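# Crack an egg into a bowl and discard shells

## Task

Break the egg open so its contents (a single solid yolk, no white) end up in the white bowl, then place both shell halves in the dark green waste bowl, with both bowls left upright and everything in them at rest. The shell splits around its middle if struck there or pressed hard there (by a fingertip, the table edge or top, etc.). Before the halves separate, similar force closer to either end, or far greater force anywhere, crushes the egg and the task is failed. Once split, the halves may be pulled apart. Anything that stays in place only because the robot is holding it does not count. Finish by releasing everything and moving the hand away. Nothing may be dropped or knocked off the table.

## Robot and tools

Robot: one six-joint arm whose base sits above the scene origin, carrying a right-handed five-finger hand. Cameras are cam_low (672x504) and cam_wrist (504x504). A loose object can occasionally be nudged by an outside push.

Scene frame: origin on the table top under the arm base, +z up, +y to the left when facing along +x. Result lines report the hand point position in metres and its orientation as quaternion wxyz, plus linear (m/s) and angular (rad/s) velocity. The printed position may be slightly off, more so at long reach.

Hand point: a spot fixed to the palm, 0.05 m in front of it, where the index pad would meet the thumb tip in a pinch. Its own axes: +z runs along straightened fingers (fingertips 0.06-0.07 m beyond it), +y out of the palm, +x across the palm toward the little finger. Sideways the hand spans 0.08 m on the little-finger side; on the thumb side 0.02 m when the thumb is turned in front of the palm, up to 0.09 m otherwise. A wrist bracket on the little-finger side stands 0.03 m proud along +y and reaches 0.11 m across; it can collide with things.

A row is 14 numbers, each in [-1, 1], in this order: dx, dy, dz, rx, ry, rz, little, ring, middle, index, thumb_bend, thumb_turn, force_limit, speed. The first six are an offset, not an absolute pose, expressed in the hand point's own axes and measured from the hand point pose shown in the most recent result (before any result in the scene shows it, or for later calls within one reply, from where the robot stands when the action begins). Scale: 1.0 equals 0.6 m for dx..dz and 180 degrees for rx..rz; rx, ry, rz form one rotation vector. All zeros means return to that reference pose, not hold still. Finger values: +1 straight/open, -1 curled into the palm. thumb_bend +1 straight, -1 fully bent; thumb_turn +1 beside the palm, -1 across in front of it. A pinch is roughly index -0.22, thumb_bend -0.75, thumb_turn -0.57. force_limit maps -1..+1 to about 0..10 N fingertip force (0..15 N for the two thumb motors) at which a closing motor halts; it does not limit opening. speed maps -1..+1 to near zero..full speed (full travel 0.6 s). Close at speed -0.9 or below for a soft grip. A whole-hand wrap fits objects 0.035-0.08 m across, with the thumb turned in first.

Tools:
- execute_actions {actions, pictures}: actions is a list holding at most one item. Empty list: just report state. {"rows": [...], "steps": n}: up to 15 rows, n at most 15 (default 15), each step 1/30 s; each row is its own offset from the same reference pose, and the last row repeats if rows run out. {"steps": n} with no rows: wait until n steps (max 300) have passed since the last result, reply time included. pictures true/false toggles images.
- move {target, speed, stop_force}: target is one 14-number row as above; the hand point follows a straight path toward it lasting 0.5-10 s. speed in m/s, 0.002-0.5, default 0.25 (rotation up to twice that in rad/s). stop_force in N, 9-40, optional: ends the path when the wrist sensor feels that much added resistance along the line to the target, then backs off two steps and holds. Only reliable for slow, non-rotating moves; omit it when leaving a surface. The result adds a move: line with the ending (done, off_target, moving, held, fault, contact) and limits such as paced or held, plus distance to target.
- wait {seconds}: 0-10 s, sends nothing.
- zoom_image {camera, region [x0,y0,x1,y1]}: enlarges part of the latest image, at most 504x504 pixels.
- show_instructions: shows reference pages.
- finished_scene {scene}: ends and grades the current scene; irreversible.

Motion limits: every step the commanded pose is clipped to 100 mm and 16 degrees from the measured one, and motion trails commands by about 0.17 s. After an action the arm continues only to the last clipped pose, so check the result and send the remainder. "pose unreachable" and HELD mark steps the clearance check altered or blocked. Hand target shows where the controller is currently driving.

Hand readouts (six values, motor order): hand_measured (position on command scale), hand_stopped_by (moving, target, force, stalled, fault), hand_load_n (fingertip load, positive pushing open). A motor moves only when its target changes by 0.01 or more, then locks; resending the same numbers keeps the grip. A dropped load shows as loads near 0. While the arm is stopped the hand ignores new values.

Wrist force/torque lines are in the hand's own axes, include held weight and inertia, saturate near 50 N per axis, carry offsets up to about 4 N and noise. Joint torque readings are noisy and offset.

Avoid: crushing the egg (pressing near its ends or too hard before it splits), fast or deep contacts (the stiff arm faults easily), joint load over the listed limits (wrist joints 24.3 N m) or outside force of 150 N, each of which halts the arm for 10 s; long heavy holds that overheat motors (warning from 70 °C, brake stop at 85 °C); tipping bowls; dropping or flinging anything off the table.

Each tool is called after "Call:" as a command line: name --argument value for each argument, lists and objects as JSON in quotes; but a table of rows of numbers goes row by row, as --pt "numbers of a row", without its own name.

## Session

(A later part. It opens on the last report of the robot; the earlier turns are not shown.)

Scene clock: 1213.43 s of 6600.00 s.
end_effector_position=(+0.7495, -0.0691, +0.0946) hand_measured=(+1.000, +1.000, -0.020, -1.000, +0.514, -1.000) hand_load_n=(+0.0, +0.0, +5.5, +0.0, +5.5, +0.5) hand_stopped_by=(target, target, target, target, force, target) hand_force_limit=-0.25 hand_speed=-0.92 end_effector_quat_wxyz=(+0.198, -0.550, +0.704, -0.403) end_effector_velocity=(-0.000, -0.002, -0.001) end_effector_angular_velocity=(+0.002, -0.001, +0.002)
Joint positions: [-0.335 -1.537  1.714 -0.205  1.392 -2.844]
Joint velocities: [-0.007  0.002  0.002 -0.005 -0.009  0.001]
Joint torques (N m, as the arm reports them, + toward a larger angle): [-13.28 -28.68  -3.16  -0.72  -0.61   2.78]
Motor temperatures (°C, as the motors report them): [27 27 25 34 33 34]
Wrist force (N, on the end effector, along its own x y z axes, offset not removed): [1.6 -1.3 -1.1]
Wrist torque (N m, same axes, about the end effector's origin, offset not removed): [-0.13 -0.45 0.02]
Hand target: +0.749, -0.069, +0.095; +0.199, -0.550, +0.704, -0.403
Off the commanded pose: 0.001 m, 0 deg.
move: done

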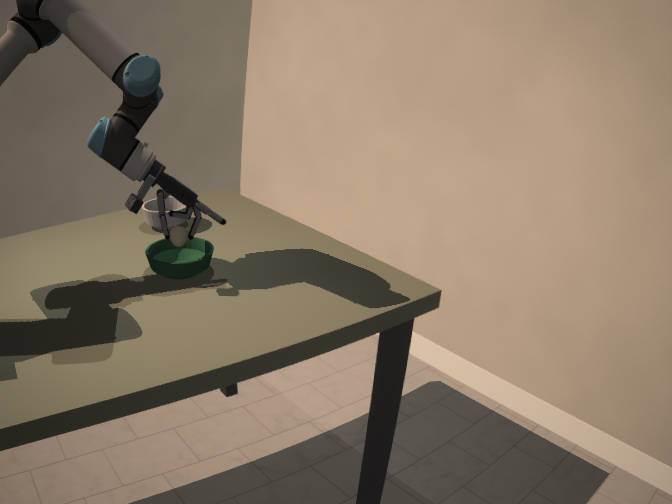

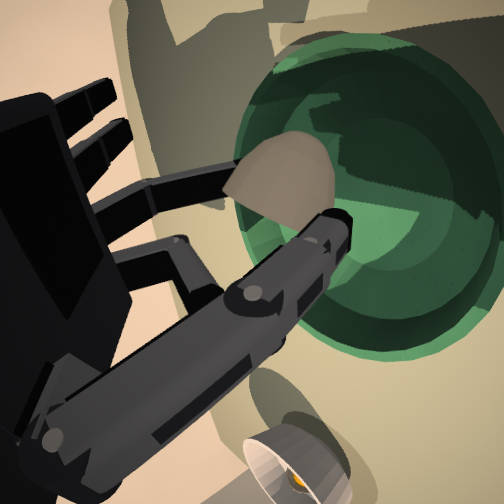

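Call:
zoom_image --camera "cam_wrist" --region '[210, 20, 504, 380]'

Region (210, 20, 504, 380) of cam_wrist's 504x504 image, scaled by 1.400, with more detail than that image has; it fills the left 412 columns of this view, and the rest is white.

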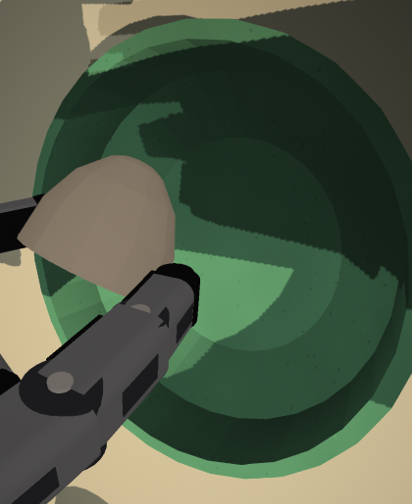

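Call:
move --target '[-0.00652,0.07543,0.04877,0,0,0,1,1,-0.02,-1,0.28,-1,-0.25,-0.92]' --speed 0.1

Call:
move --target '[-0.00105,0.005,0.0038,0,0,0,1,1,-0.02,-1,0.28,-1,-0.25,-0.92]' --speed 0.01 --stop_force 9

Scene clock: 1258.73 s of 6600.00 s.
end_effector_position=(+0.7442, -0.0726, +0.0413) hand_measured=(+1.000, +1.000, -0.020, -1.000, +0.514, -1.000) hand_load_n=(+0.0, +0.0, +5.5, +0.0, +5.5, +0.5) hand_stopped_by=(target, target, target, target, force, target) hand_force_limit=-0.25 hand_speed=-0.92 end_effector_quat_wxyz=(+0.198, -0.550, +0.704, -0.403) end_effector_velocity=(+0.001, +0.001, -0.003) end_effector_angular_velocity=(+0.000, -0.001, +0.001)
Joint positions: [-0.285 -1.436  1.712 -0.303  1.442 -2.845]
Joint velocities: [ 0.004  0.006 -0.002 -0.005  0.003  0.   ]
Joint torques (N m, as the arm reports them, + toward a larger angle): [  6.76 -31.81 -17.96  -0.44   2.53  -2.84]
Motor temperatures (°C, as the motors report them): [27 27 25 34 33 34]
Wrist force (N, on the end effector, along its own x y z axes, offset not removed): [0.3 -1.5 -4.3]
Wrist torque (N m, same axes, about the end effector's origin, offset not removed): [0.00 -0.19 -0.11]
Hand target: +0.744, -0.073, +0.041; +0.198, -0.550, +0.704, -0.403
Off the commanded pose: 0.000 m, 0 deg.
After step 90, 41.23 s passed at rest.
move: done

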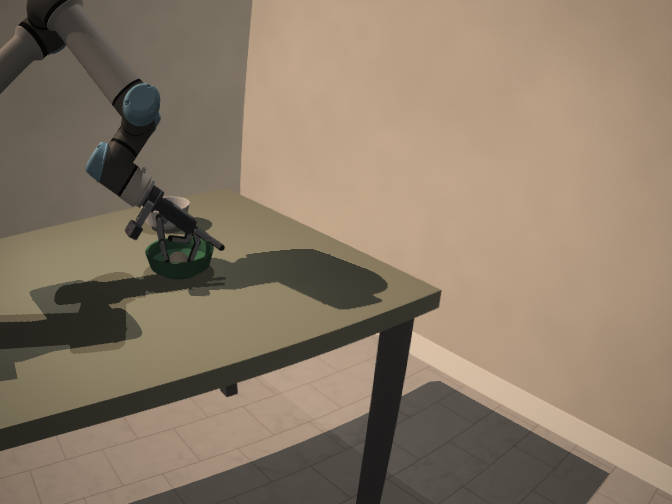

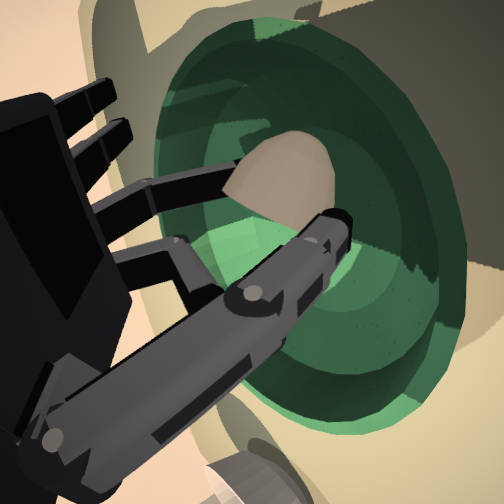

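Scene clock: 1259.43 s of 6600.00 s.
end_effector_position=(+0.7442, -0.0726, +0.0378) hand_measured=(+1.000, +1.000, -0.020, -1.000, +0.514, -1.000) hand_load_n=(+0.0, +0.0, +5.5, +0.0, +5.5, +0.5) hand_stopped_by=(target, target, target, target, force, target) hand_force_limit=-0.25 hand_speed=-0.92 end_effector_quat_wxyz=(+0.198, -0.550, +0.704, -0.403) end_effector_velocity=(-0.000, -0.000, -0.002) end_effector_angular_velocity=(+0.001, +0.001, -0.001)
Joint positions: [-0.282 -1.429  1.71  -0.308  1.446 -2.845]
Joint velocities: [ 0.002  0.005 -0.001 -0.002  0.002  0.001]
Joint torques (N m, as the arm reports them, + toward a larger angle): [  8.58 -32.46 -18.64  -0.51   2.18  -2.58]
Motor temperatures (°C, as the motors report them): [27 27 25 34 33 34]
Wrist force (N, on the end effector, along its own x y z axes, offset not removed): [0.0 -1.0 0.3]
Wrist torque (N m, same axes, about the end effector's origin, offset not removed): [-0.16 -0.11 -0.15]
Hand target: +0.744, -0.073, +0.038; +0.198, -0.550, +0.704, -0.403
Off the commanded pose: 0.000 m, 0 deg.
move: done

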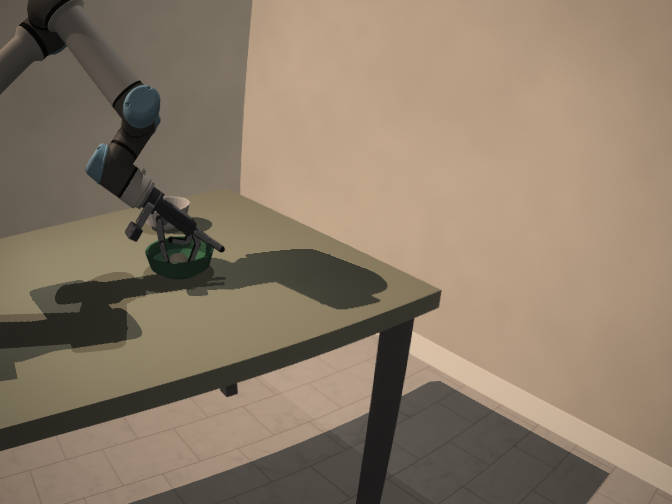

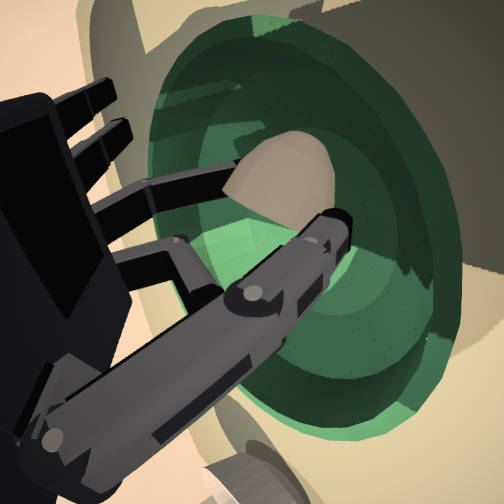

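Call:
execute_actions --actions '[{"rows": [[-0.0002,0.001,0.0007,0,0,0,1,1,-0.02,-1,0.28,-1,-0.25,-0.92],[-0.0003,0.0015,0.0011,0,0,0,1,1,-0.02,-1,0.28,-1,-0.25,-0.92],[-0.0004,0.002,0.0015,0,0,0,1,1,-0.02,-1,0.28,-1,-0.25,-0.92],[-0.0005,0.0025,0.0019,0,0,0,1,1,-0.02,-1,0.28,-1,-0.25,-0.92],[-0.0006,0.00289,0.00219,0,0,0,1,1,-0.02,-1,0.28,-1,-0.25,-0.92]], "steps": 14}]' --pictures false

Call:
move --target '[0,0,0,0,0,0,1,1,0.05,-1,0.76,-1,-0.25,-0.6]' --speed 0.02

Call:
move --target '[0.01636,-0.07805,-0.0591,0,0,0,1,1,0.05,-1,0.76,-1,-0.25,-0.6]' --speed 0.15

Call:
move --target '[-0.5691,-0.0683,-0.0681,0.0046,-0.0219,-0.0166,-1,-1,0.05,-1,0.76,-1,-0.25,0.5]' --speed 0.3

Call:
move --target '[-0.00633,0.03017,0.02285,0,0,0,-1,-1,0.05,-1,0.76,-1,-0.25,0.5]' --speed 0.08

Call:
zoom_image --camera "cam_wrist" --region '[220, 70, 440, 290]'

Scene clock: 1314.30 s of 6600.00 s.
end_effector_position=(+0.7442, -0.0726, +0.0357) hand_measured=(+1.000, +1.000, -0.020, -1.000, +0.514, -1.000) hand_load_n=(+0.0, +0.0, +5.5, +0.0, +5.5, +0.5) hand_stopped_by=(target, target, target, target, force, target) hand_force_limit=-0.25 hand_speed=-0.92 end_effector_quat_wxyz=(+0.198, -0.550, +0.704, -0.403) end_effector_velocity=(+0.000, +0.000, -0.001) end_effector_angular_velocity=(+0.001, -0.001, +0.000)
Joint positions: [-0.279 -1.425  1.709 -0.311  1.448 -2.845]
Joint velocities: [ 0.001  0.002 -0.    -0.002  0.001  0.001]
Joint torques (N m, as the arm reports them, + toward a larger angle): [  8.3  -31.62 -18.09  -1.12   2.4   -2.97]
Motor temperatures (°C, as the motors report them): [27 27 25 34 33 34]
Wrist force (N, on the end effector, along its own x y z axes, offset not removed): [0.3 -1.5 -3.2]
Wrist torque (N m, same axes, about the end effector's origin, offset not removed): [-0.10 -0.15 -0.02]
Hand target: +0.744, -0.073, +0.036; +0.198, -0.550, +0.704, -0.403
Off the commanded pose: 0.000 m, 0 deg.
Steps of this call (steps 1 to 90: nothing new was sent; then 51.40 s passed at rest; steps 91 to 104: all 14 steps of this action). Readings (end_effector_position | what the end effector reports):
91: (+0.7442, -0.0726, +0.0375) | hand_measured=(+1.000, +1.000, -0.020, -1.000, +0.514, -1.000) hand_load_n=(+0.0, +0.0, +5.5, +0.0, +5.5, +0.5) hand_stopped_by=(target, target, target, target, force, target) hand_force_limit=-0.25 hand_speed=-0.92
92: (+0.7442, -0.0726, +0.0375) | hand_measured=(+1.000, +1.000, -0.020, -1.000, +0.514, -1.000) hand_load_n=(+0.0, +0.0, +5.5, +0.0, +5.5, +0.5) hand_stopped_by=(target, target, target, target, force, target) hand_force_limit=-0.25 hand_speed=-0.92
94: (+0.7442, -0.0726, +0.0372) | hand_measured=(+1.000, +1.000, -0.020, -1.000, +0.514, -1.000) hand_load_n=(+0.0, +0.0, +5.5, +0.0, +5.5, +0.5) hand_stopped_by=(target, target, target, target, force, target) hand_force_limit=-0.25 hand_speed=-0.92
98: (+0.7442, -0.0726, +0.0362) | hand_measured=(+1.000, +1.000, -0.020, -1.000, +0.514, -1.000) hand_load_n=(+0.0, +0.0, +5.5, +0.0, +5.5, +0.5) hand_stopped_by=(target, target, target, target, force, target) hand_force_limit=-0.25 hand_speed=-0.92
104: the state above

Scene clock: 1315.40 s of 6600.00 s.
end_effector_position=(+0.7442, -0.0726, +0.0356) hand_measured=(+1.000, +1.000, +0.050, -1.000, +0.760, -1.000) hand_load_n=(+0.0, +0.0, +0.0, +0.0, +0.0, +0.0) hand_stopped_by=(target, target, target, target, target, target) hand_force_limit=-0.25 hand_speed=-0.60 end_effector_quat_wxyz=(+0.198, -0.550, +0.704, -0.403) end_effector_velocity=(+0.001, +0.000, +0.000) end_effector_angular_velocity=(+0.000, -0.001, +0.001)
Joint positions: [-0.279 -1.425  1.709 -0.311  1.448 -2.845]
Joint velocities: [ 0.    -0.001 -0.    -0.     0.     0.   ]
Joint torques (N m, as the arm reports them, + toward a larger angle): [  6.02 -36.75 -17.7   -0.56   1.77  -2.73]
Motor temperatures (°C, as the motors report them): [27 27 25 34 33 34]
Wrist force (N, on the end effector, along its own x y z axes, offset not removed): [3.9 -2.5 -1.1]
Wrist torque (N m, same axes, about the end effector's origin, offset not removed): [-0.36 -0.85 0.19]
Hand target: +0.744, -0.073, +0.036; +0.198, -0.550, +0.704, -0.403
Off the commanded pose: 0.000 m, 0 deg.
move: done

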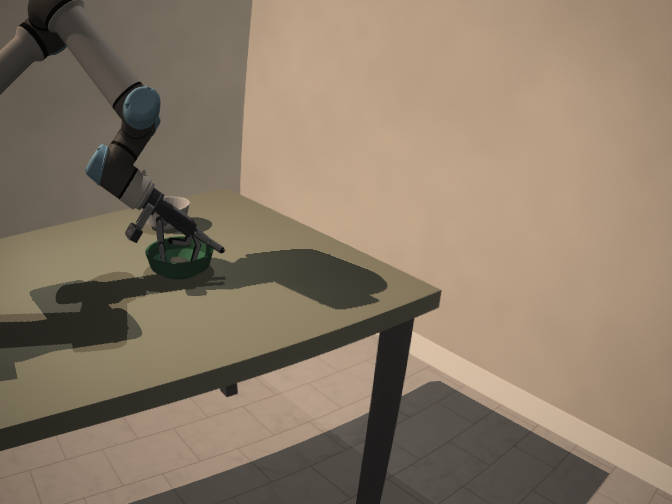

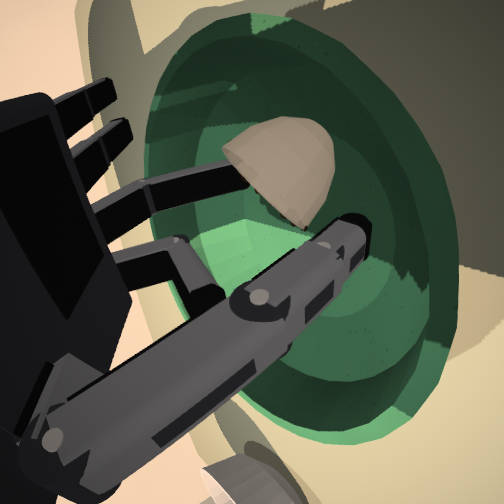

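Scene clock: 1316.43 s of 6600.00 s.
end_effector_position=(+0.7442, -0.0725, +0.0948) hand_measured=(+1.000, +1.000, +0.050, -1.000, +0.760, -1.000) hand_load_n=(+0.0, +0.0, +0.0, +0.0, +0.0, +0.0) hand_stopped_by=(target, target, target, target, target, target) hand_force_limit=-0.25 hand_speed=-0.60 end_effector_quat_wxyz=(+0.198, -0.550, +0.704, -0.403) end_effector_velocity=(-0.000, +0.000, +0.003) end_effector_angular_velocity=(+0.000, +0.000, +0.000)
Joint positions: [-0.346 -1.543  1.732 -0.216  1.381 -2.843]
Joint velocities: [-0.003 -0.006  0.001  0.005 -0.004  0.   ]
Joint torques (N m, as the arm reports them, + toward a larger angle): [-13.26 -41.41  -2.98   1.7   -1.2    2.58]
Motor temperatures (°C, as the motors report them): [27 27 25 34 33 34]
Wrist force (N, on the end effector, along its own x y z axes, offset not removed): [-0.3 -0.8 -2.4]
Wrist torque (N m, same axes, about the end effector's origin, offset not removed): [-0.11 -0.16 -0.14]
Hand target: +0.744, -0.073, +0.095; +0.198, -0.550, +0.704, -0.403
Off the commanded pose: 0.000 m, 0 deg.
move: done

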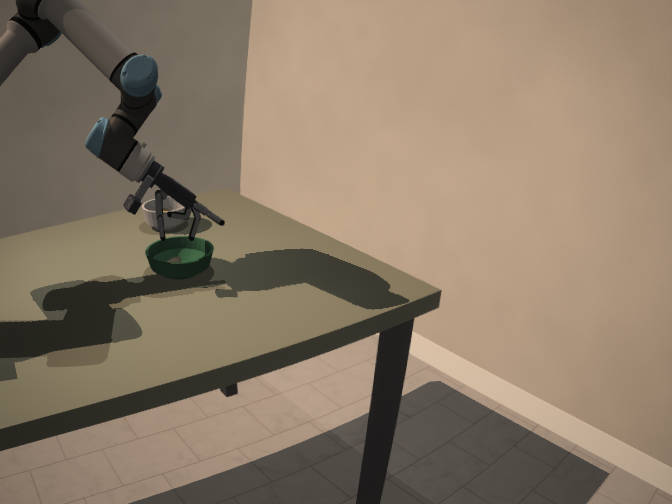

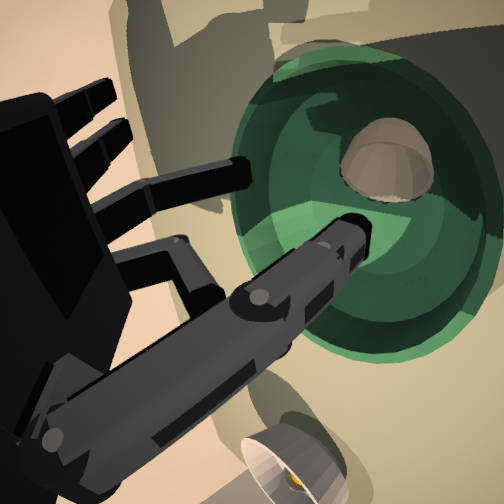

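Scene clock: 1318.33 s of 6600.00 s.
end_effector_position=(+0.8476, +0.2574, +0.0948) hand_measured=(-1.000, -1.000, +0.050, -1.000, +0.760, -1.000) hand_load_n=(+0.0, +0.0, +0.0, +0.0, +0.0, +0.0) hand_stopped_by=(target, target, target, target, target, target) hand_force_limit=-0.25 hand_speed=0.50 end_effector_quat_wxyz=(+0.216, -0.581, +0.679, -0.394) end_effector_velocity=(+0.001, +0.002, -0.002) end_effector_angular_velocity=(-0.002, +0.005, -0.002)
Joint positions: [ 0.345 -1.313  1.133  0.114  2.008 -2.933]
Joint velocities: [ 0.006  0.011 -0.018  0.013  0.008  0.   ]
Joint torques (N m, as the arm reports them, + toward a larger angle): [ 20.68 -43.95 -22.15   2.33   1.7   -2.8 ]
Motor temperatures (°C, as the motors report them): [27 27 25 34 33 34]
Wrist force (N, on the end effector, along its own x y z axes, offset not removed): [-1.6 -0.3 0.3]
Wrist torque (N m, same axes, about the end effector's origin, offset not removed): [-0.08 0.04 -0.12]
Hand target: +0.848, +0.258, +0.095; +0.216, -0.581, +0.679, -0.394
Off the commanded pose: 0.001 m, 0 deg.
move: done

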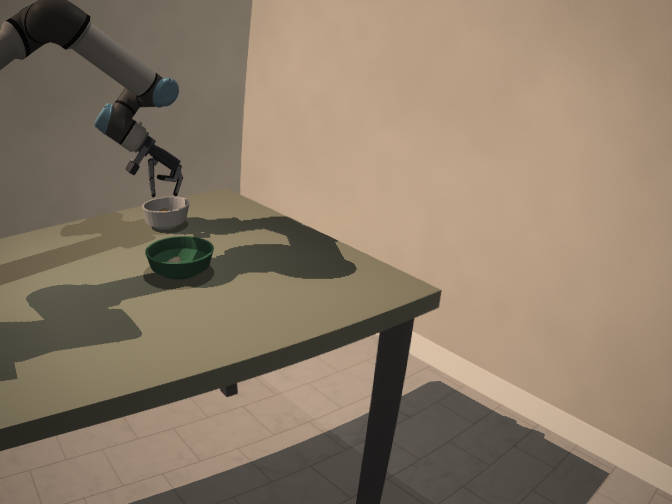

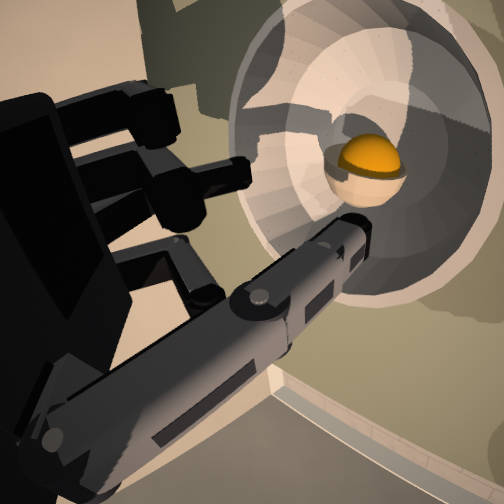

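Scene clock: 1319.23 s of 6600.00 s.
end_effector_position=(+0.8476, +0.2574, +0.0721) hand_measured=(-1.000, -1.000, +0.050, -1.000, +0.760, -1.000) hand_load_n=(+0.0, +0.0, +0.0, +0.0, +0.0, +0.0) hand_stopped_by=(target, target, target, target, target, target) hand_force_limit=-0.25 hand_speed=0.50 end_effector_quat_wxyz=(+0.216, -0.581, +0.679, -0.394) end_effector_velocity=(+0.000, +0.000, -0.002) end_effector_angular_velocity=(+0.001, -0.001, -0.000)
Joint positions: [ 0.346 -1.277  1.127  0.084  2.01  -2.934]
Joint velocities: [ 0.001  0.004 -0.002 -0.003  0.     0.001]
Joint torques (N m, as the arm reports them, + toward a larger angle): [ 21.47 -45.49 -25.72  -0.83   2.38  -3.13]
Motor temperatures (°C, as the motors report them): [27 27 25 34 33 34]
Wrist force (N, on the end effector, along its own x y z axes, offset not removed): [-0.1 -2.4 -3.4]
Wrist torque (N m, same axes, about the end effector's origin, offset not removed): [-0.14 -0.07 -0.26]
Hand target: +0.848, +0.257, +0.072; +0.216, -0.581, +0.679, -0.394
Off the commanded pose: 0.000 m, 0 deg.
move: done

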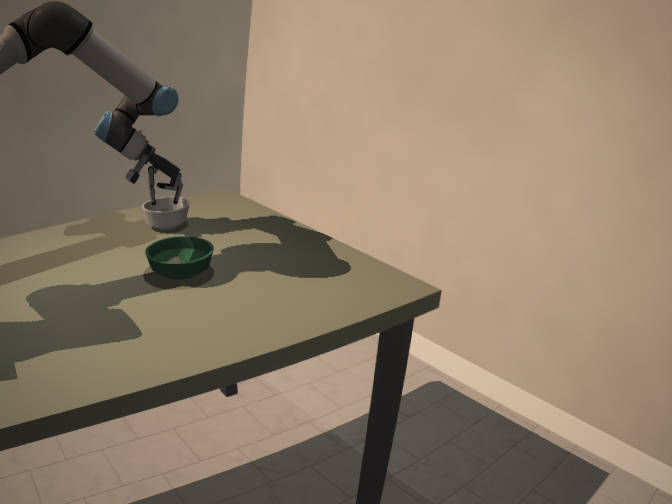

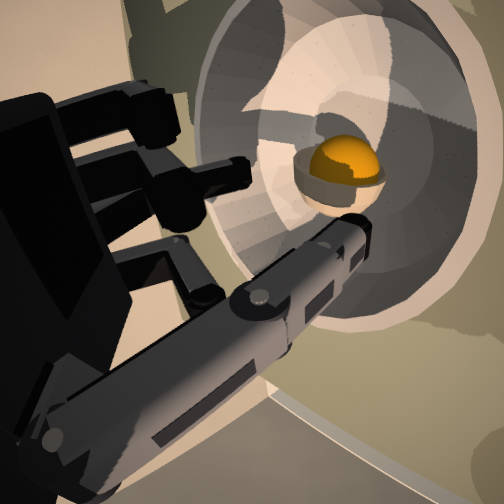

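Region (220, 70, 440, 290) of cam_wrist's 504x504 image, scaled by 2.291, with more detail than that image has.

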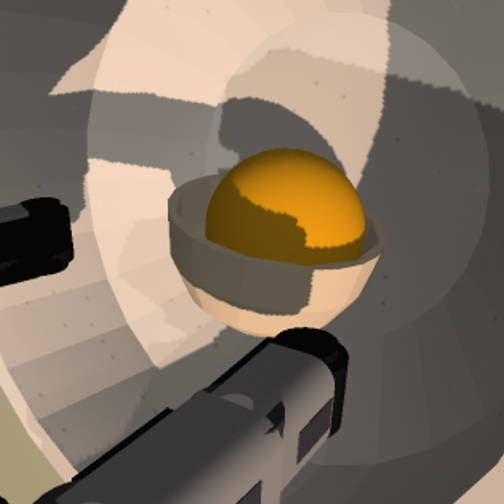

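Call:
move --target '[-0.00472,0.04872,0.0327,0,0,0,-1,-1,0.05,-1,0.76,-1,-0.25,0.5]' --speed 0.045 --stop_force 9

Call:
move --target '[0,0,0,0,0,0,-1,-1,-0.02,-1,0.3,-1,-0.6,-0.83]' --speed 0.035

Call:
execute_actions --actions '[{"rows": [[0,0,0,0,0,0,-1,-1,-0.02,-1,0.28,-1,-0.25,-0.92]], "steps": 15}]'

Call:
zoom_image --camera "cam_wrist" --region '[180, 70, 400, 290]'

Scene clock: 1385.97 s of 6600.00 s.
end_effector_position=(+0.8450, +0.2549, +0.0373) hand_measured=(-1.000, -1.000, +0.050, -1.000, +0.760, -1.000) hand_load_n=(+0.0, +0.0, +0.0, +0.0, +0.0, +0.0) hand_stopped_by=(target, target, target, target, target, target) hand_force_limit=-0.25 hand_speed=0.50 end_effector_quat_wxyz=(+0.216, -0.581, +0.679, -0.394) end_effector_velocity=(+0.000, -0.000, -0.002) end_effector_angular_velocity=(-0.001, -0.000, +0.000)
Joint positions: [ 0.346 -1.226  1.126  0.034  2.009 -2.934]
Joint velocities: [-0.     0.004 -0.001 -0.003  0.    -0.001]
Joint torques (N m, as the arm reports them, + toward a larger angle): [ -2.11 -47.87 -22.13  -0.54  -0.93   2.47]
Motor temperatures (°C, as the motors report them): [27 27 25 34 33 34]
Wrist force (N, on the end effector, along its own x y z axes, offset not removed): [2.5 -1.9 -2.6]
Wrist torque (N m, same axes, about the end effector's origin, offset not removed): [-0.17 -0.45 0.01]
Hand target: +0.845, +0.255, +0.037; +0.216, -0.581, +0.679, -0.394
Off the commanded pose: 0.000 m, 0 deg.
After step 90, 62.53 s passed at rest.
move: done

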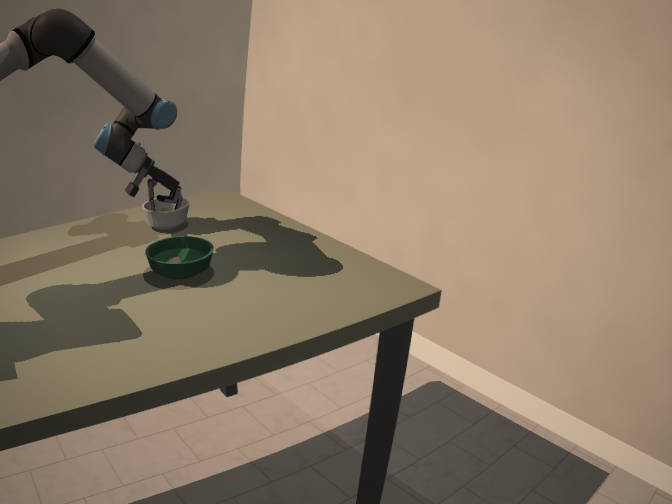

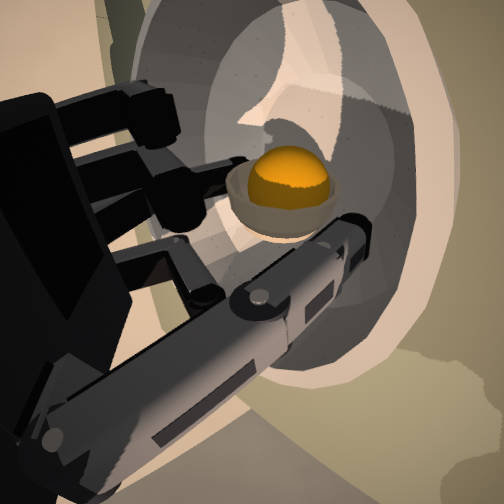

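Scene clock: 1387.43 s of 6600.00 s.
end_effector_position=(+0.8450, +0.2549, +0.0373) hand_measured=(-1.000, -1.000, -0.020, -1.000, +0.544, -1.000) hand_load_n=(+0.0, +0.0, +3.0, +0.0, +3.0, +0.5) hand_stopped_by=(target, target, target, target, force, target) hand_force_limit=-0.60 hand_speed=-0.83 end_effector_quat_wxyz=(+0.216, -0.581, +0.679, -0.394) end_effector_velocity=(+0.000, +0.000, +0.001) end_effector_angular_velocity=(-0.000, -0.000, +0.001)
Joint positions: [ 0.346 -1.226  1.126  0.034  2.009 -2.934]
Joint velocities: [ 0.    -0.001 -0.     0.001  0.    -0.001]
Joint torques (N m, as the arm reports them, + toward a larger angle): [ -1.43 -61.98  -7.58   1.81  -0.77   2.63]
Motor temperatures (°C, as the motors report them): [27 27 25 34 33 34]
Wrist force (N, on the end effector, along its own x y z axes, offset not removed): [0.5 -2.0 -0.5]
Wrist torque (N m, same axes, about the end effector's origin, offset not removed): [-0.32 -0.22 0.00]
Hand target: +0.845, +0.255, +0.037; +0.216, -0.581, +0.679, -0.394
Off the commanded pose: 0.000 m, 0 deg.
move: done

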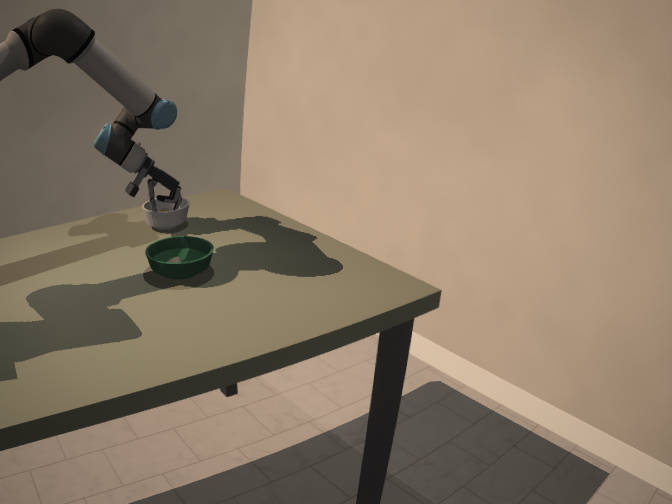

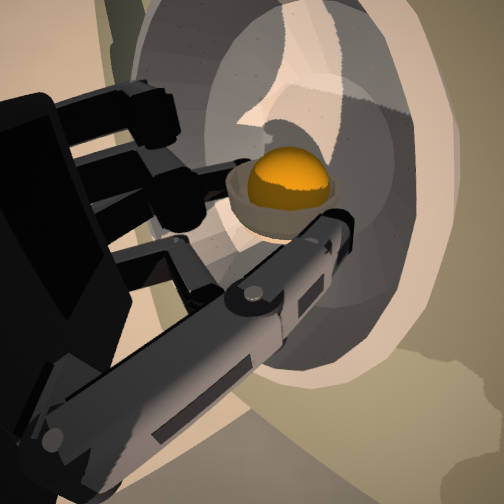

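Scene clock: 1387.93 s of 6600.00 s.
end_effector_position=(+0.8450, +0.2549, +0.0373) hand_measured=(-1.000, -1.000, -0.020, -1.000, +0.514, -1.000) hand_load_n=(+0.0, +0.0, +5.5, +0.0, +5.5, +1.0) hand_stopped_by=(target, target, target, target, moving, target) hand_force_limit=-0.25 hand_speed=-0.92 end_effector_quat_wxyz=(+0.216, -0.581, +0.679, -0.394) end_effector_velocity=(+0.000, -0.001, +0.000) end_effector_angular_velocity=(-0.001, +0.000, -0.000)
Joint positions: [ 0.346 -1.226  1.126  0.034  2.009 -2.934]
Joint velocities: [-0.001 -0.    -0.     0.001  0.    -0.   ]
Joint torques (N m, as the arm reports them, + toward a larger angle): [ -2.8  -60.79  -9.21   1.62  -0.7    2.58]
Motor temperatures (°C, as the motors report them): [27 27 25 34 33 34]
Wrist force (N, on the end effector, along its own x y z axes, offset not removed): [1.8 -0.3 0.5]
Wrist torque (N m, same axes, about the end effector's origin, offset not removed): [-0.34 -0.56 0.02]
Hand target: +0.845, +0.255, +0.037; +0.216, -0.581, +0.679, -0.394
Off the commanded pose: 0.000 m, 0 deg.
Steps of this call (steps 1 to 15: all 15 steps of this action). Readings (end_effector_position | what the end effector reports):
1: (+0.8450, +0.2549, +0.0373) | hand_measured=(-1.000, -1.000, -0.020, -1.000, +0.544, -1.000) hand_load_n=(+0.0, +0.0, +3.0, +0.0, +3.0, +0.5) hand_stopped_by=(target, target, target, target, moving, target) hand_force_limit=-0.25 hand_speed=-0.92
2: (+0.8450, +0.2549, +0.0373) | hand_measured=(-1.000, -1.000, -0.020, -1.000, +0.544, -1.000) hand_load_n=(+0.0, +0.0, +3.0, +0.0, +3.0, +0.5) hand_stopped_by=(target, target, target, target, moving, target) hand_force_limit=-0.25 hand_speed=-0.92
4: (+0.8450, +0.2549, +0.0373) | hand_measured=(-1.000, -1.000, -0.020, -1.000, +0.544, -1.000) hand_load_n=(+0.0, +0.0, +3.0, +0.0, +3.0, +0.5) hand_stopped_by=(target, target, target, target, moving, target) hand_force_limit=-0.25 hand_speed=-0.92
8: (+0.8450, +0.2549, +0.0373) | hand_measured=(-1.000, -1.000, -0.020, -1.000, +0.532, -1.000) hand_load_n=(+0.0, +0.0, +4.0, +0.0, +4.0, +0.5) hand_stopped_by=(target, target, target, target, moving, target) hand_force_limit=-0.25 hand_speed=-0.92
15: the state above

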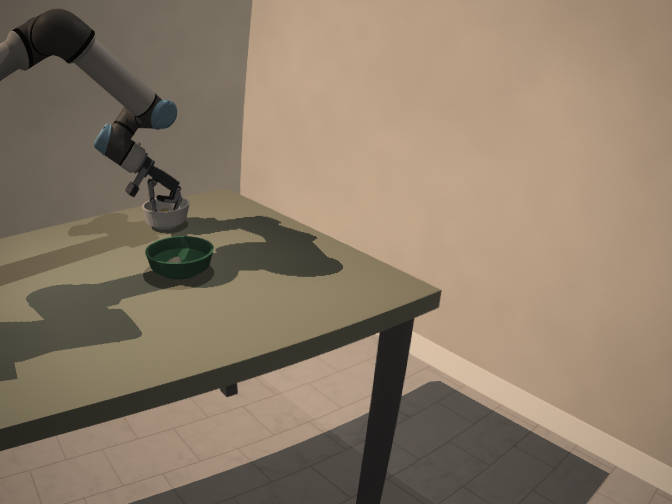

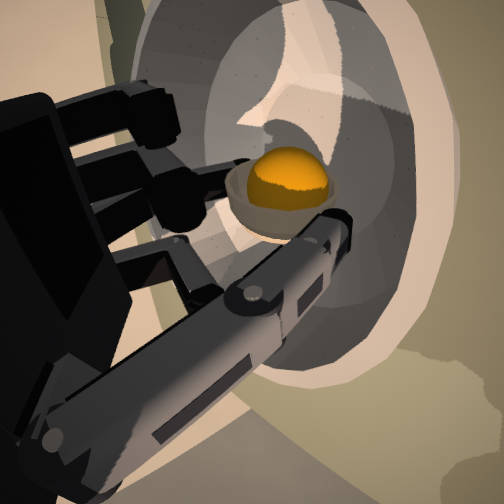

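Region (180, 70, 400, 290) of cam_wrist's 504x504 image, scaled by 2.291, with more detail than that image has.

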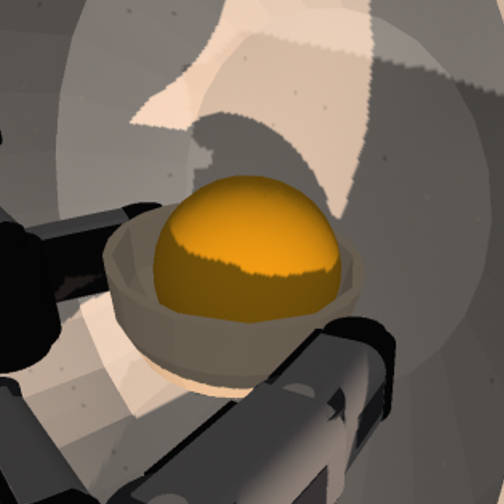

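Call:
move --target '[0.00838,-0.00913,-0.0083,0.0171,-0.0567,0.0806,-1,-1,-0.02,-1,0.28,-1,-0.25,-0.92]' --speed 0.1

Call:
execute_actions --actions '[{"steps": 15}]'

Scene clock: 1398.07 s of 6600.00 s.
end_effector_position=(+0.8434, +0.2515, +0.0454) hand_measured=(-1.000, -1.000, -0.020, -1.000, +0.512, -1.000) hand_load_n=(+0.0, +0.0, +5.5, +0.0, +5.5, +1.0) hand_stopped_by=(target, target, target, target, force, target) hand_force_limit=-0.25 hand_speed=-0.92 end_effector_quat_wxyz=(+0.338, -0.517, +0.714, -0.329) end_effector_velocity=(-0.000, +0.000, +0.000) end_effector_angular_velocity=(+0.013, -0.006, +0.001)
Joint positions: [ 0.247 -1.328  1.354 -0.201  1.76  -2.703]
Joint velocities: [-0.004 -0.003  0.01  -0.013 -0.011  0.01 ]
Joint torques (N m, as the arm reports them, + toward a larger angle): [ -6.25 -58.    -3.95  -1.23  -0.7    2.46]
Motor temperatures (°C, as the motors report them): [27 27 25 34 33 34]
Wrist force (N, on the end effector, along its own x y z axes, offset not removed): [1.9 -0.4 -2.5]
Wrist torque (N m, same axes, about the end effector's origin, offset not removed): [0.04 -0.36 0.08]
Hand target: +0.843, +0.251, +0.045; +0.339, -0.517, +0.714, -0.329
Off the commanded pose: 0.000 m, 0 deg.
After step 90, 5.13 s passed at rest.
move: done

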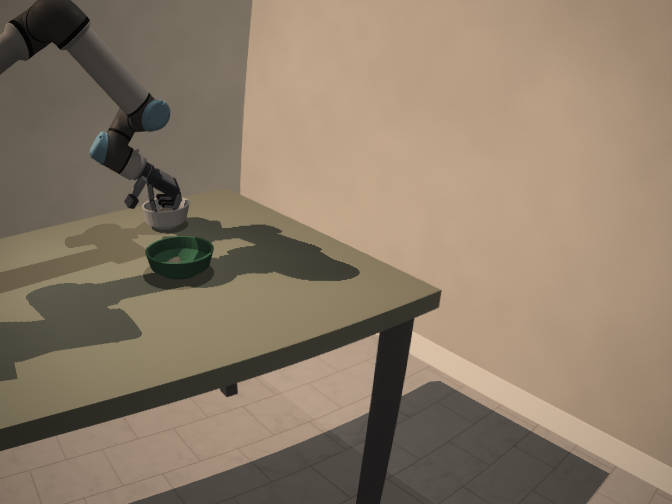

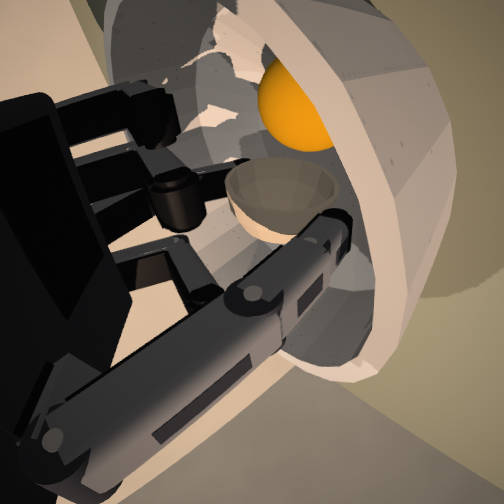

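Scene clock: 1398.57 s of 6600.00 s.
end_effector_position=(+0.8434, +0.2515, +0.0454) hand_measured=(-1.000, -1.000, -0.020, -1.000, +0.512, -1.000) hand_load_n=(+0.0, +0.0, +5.5, +0.0, +5.5, +1.0) hand_stopped_by=(target, target, target, target, force, target) hand_force_limit=-0.25 hand_speed=-0.92 end_effector_quat_wxyz=(+0.339, -0.517, +0.714, -0.329) end_effector_velocity=(+0.000, -0.000, +0.000) end_effector_angular_velocity=(-0.001, +0.000, -0.000)
Joint positions: [ 0.247 -1.328  1.355 -0.202  1.759 -2.702]
Joint velocities: [-0.001 -0.001  0.     0.    -0.    -0.   ]
Joint torques (N m, as the arm reports them, + toward a larger angle): [ -4.82 -56.91  -7.03  -0.94  -1.     2.76]
Motor temperatures (°C, as the motors report them): [27 27 25 34 33 34]
Wrist force (N, on the end effector, along its own x y z axes, offset not removed): [2.0 -1.5 -2.0]
Wrist torque (N m, same axes, about the end effector's origin, offset not removed): [-0.26 -0.39 -0.06]
Hand target: +0.843, +0.251, +0.045; +0.339, -0.517, +0.714, -0.329
Off the commanded pose: 0.000 m, 0 deg.
Steps of this call (steps 1 to 15: nothing new was sent). Readings (end_effector_position | what the end effector reports):
1: (+0.8434, +0.2515, +0.0454) | hand_measured=(-1.000, -1.000, -0.020, -1.000, +0.512, -1.000) hand_load_n=(+0.0, +0.0, +5.5, +0.0, +5.5, +1.0) hand_stopped_by=(target, target, target, target, force, target) hand_force_limit=-0.25 hand_speed=-0.92
2: (+0.8434, +0.2515, +0.0454) | hand_measured=(-1.000, -1.000, -0.020, -1.000, +0.512, -1.000) hand_load_n=(+0.0, +0.0, +5.5, +0.0, +5.5, +1.0) hand_stopped_by=(target, target, target, target, force, target) hand_force_limit=-0.25 hand_speed=-0.92
4: (+0.8434, +0.2515, +0.0454) | hand_measured=(-1.000, -1.000, -0.020, -1.000, +0.512, -1.000) hand_load_n=(+0.0, +0.0, +5.5, +0.0, +5.5, +1.0) hand_stopped_by=(target, target, target, target, force, target) hand_force_limit=-0.25 hand_speed=-0.92
8: (+0.8434, +0.2515, +0.0454) | hand_measured=(-1.000, -1.000, -0.020, -1.000, +0.512, -1.000) hand_load_n=(+0.0, +0.0, +5.5, +0.0, +5.5, +1.0) hand_stopped_by=(target, target, target, target, force, target) hand_force_limit=-0.25 hand_speed=-0.92
15: the state above

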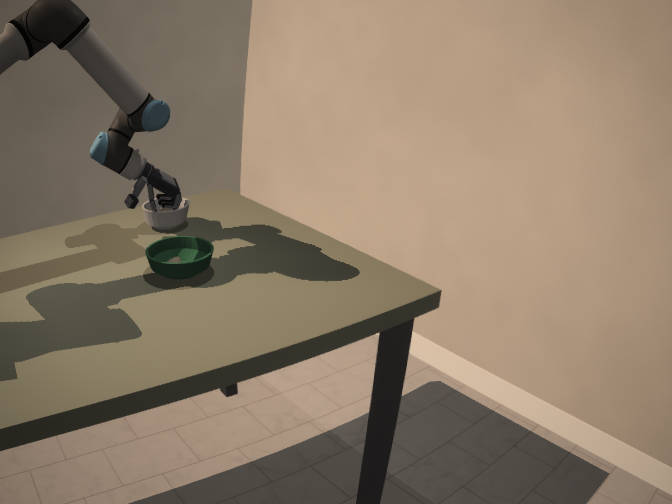

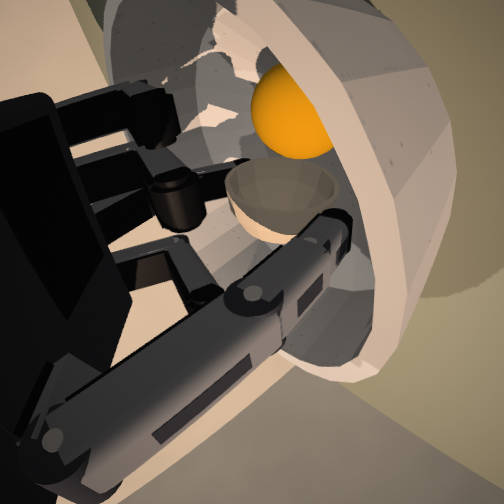

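Call:
move --target '[-0.01679,-0.09573,-0.06468,0,0,0,-1,-1,-0.02,-1,0.28,-1,-0.25,-0.92]' --speed 0.14

Call:
move --target '[0.4979,-0.0228,-0.0341,-0.0171,0.0567,-0.0806,-1,-1,-0.02,-1,0.28,-1,-0.25,-0.92]' --speed 0.25

Call:
zoom_image --camera "cam_wrist" --region '[204, 0, 504, 300]'

Scene clock: 1440.47 s of 6600.00 s.
end_effector_position=(+0.8433, +0.2516, +0.1151) hand_measured=(-1.000, -1.000, -0.020, -1.000, +0.512, -1.000) hand_load_n=(+0.0, +0.0, +5.5, +0.0, +5.5, +1.0) hand_stopped_by=(target, target, target, target, force, target) hand_force_limit=-0.25 hand_speed=-0.92 end_effector_quat_wxyz=(+0.339, -0.517, +0.714, -0.329) end_effector_velocity=(-0.001, +0.000, +0.002) end_effector_angular_velocity=(+0.000, +0.002, +0.000)
Joint positions: [ 0.23  -1.451  1.38  -0.103  1.743 -2.699]
Joint velocities: [-0.    -0.004  0.001  0.005 -0.001  0.   ]
Joint torques (N m, as the arm reports them, + toward a larger angle): [ -4.96 -56.92  -7.44   1.63  -0.87   2.81]
Motor temperatures (°C, as the motors report them): [27 27 25 34 33 34]
Wrist force (N, on the end effector, along its own x y z axes, offset not removed): [0.5 0.0 -1.3]
Wrist torque (N m, same axes, about the end effector's origin, offset not removed): [0.05 -0.11 -0.06]
Hand target: +0.843, +0.252, +0.115; +0.339, -0.517, +0.714, -0.329
Off the commanded pose: 0.000 m, 0 deg.
After step 90, 37.80 s passed at rest.
move: done

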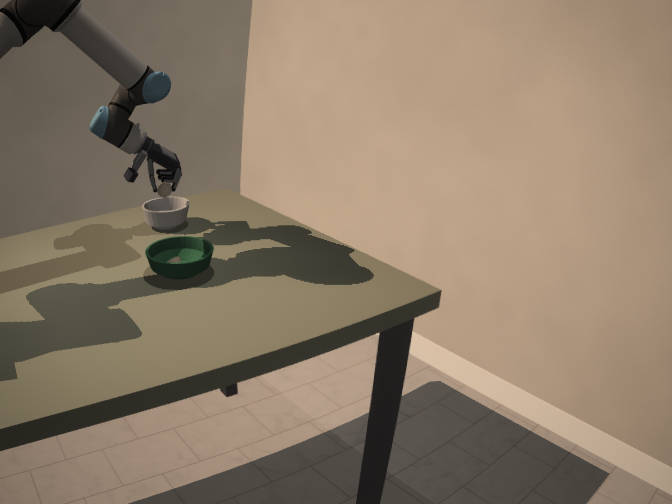

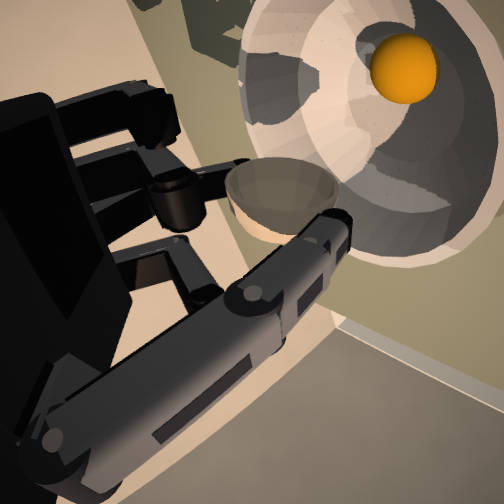

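Scene clock: 1442.33 s of 6600.00 s.
end_effector_position=(+0.7631, -0.0359, +0.0951) hand_measured=(-1.000, -1.000, -0.020, -1.000, +0.512, -1.000) hand_load_n=(+0.0, +0.0, +5.5, +0.0, +5.5, +1.0) hand_stopped_by=(target, target, target, target, force, target) hand_force_limit=-0.25 hand_speed=-0.92 end_effector_quat_wxyz=(+0.216, -0.580, +0.679, -0.394) end_effector_velocity=(-0.001, -0.003, -0.001) end_effector_angular_velocity=(-0.002, +0.002, +0.001)
Joint positions: [-0.29  -1.543  1.694 -0.212  1.375 -2.892]
Joint velocities: [-0.006  0.001  0.002 -0.002 -0.005 -0.002]
Joint torques (N m, as the arm reports them, + toward a larger angle): [-12.2  -30.29  -4.07  -0.99  -0.78  -2.78]
Motor temperatures (°C, as the motors report them): [27 27 25 34 33 34]
Wrist force (N, on the end effector, along its own x y z axes, offset not removed): [0.1 -0.6 -3.5]
Wrist torque (N m, same axes, about the end effector's origin, offset not removed): [0.11 -0.23 -0.10]
Hand target: +0.763, -0.036, +0.095; +0.216, -0.580, +0.679, -0.394
Off the commanded pose: 0.001 m, 0 deg.
move: done

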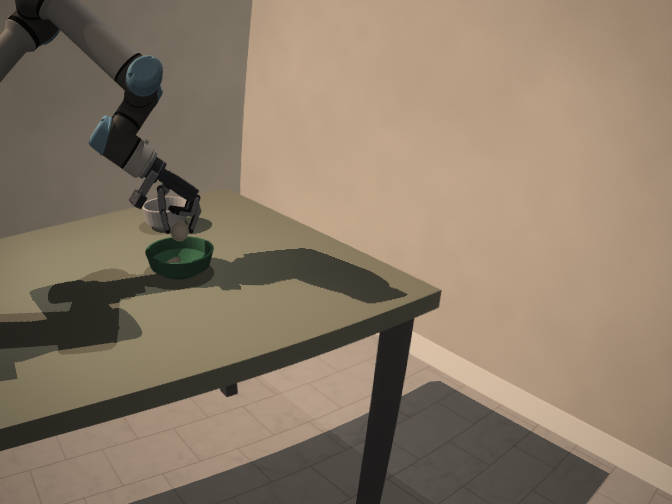

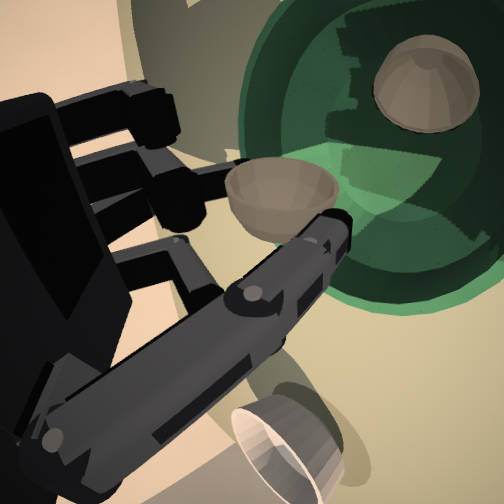

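Region (204, 0, 504, 300) of cam_wrist's 504x504 image, scaled by 1.680, with more detail than that image has.

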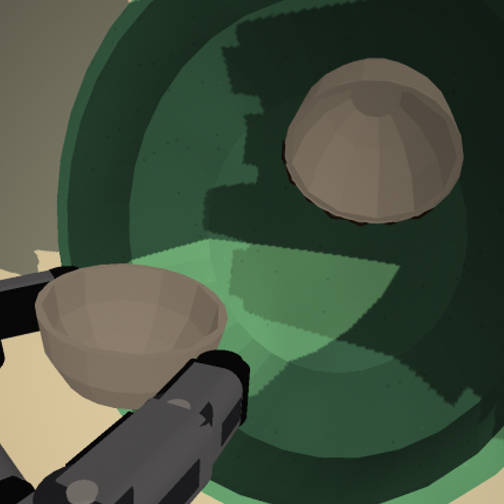

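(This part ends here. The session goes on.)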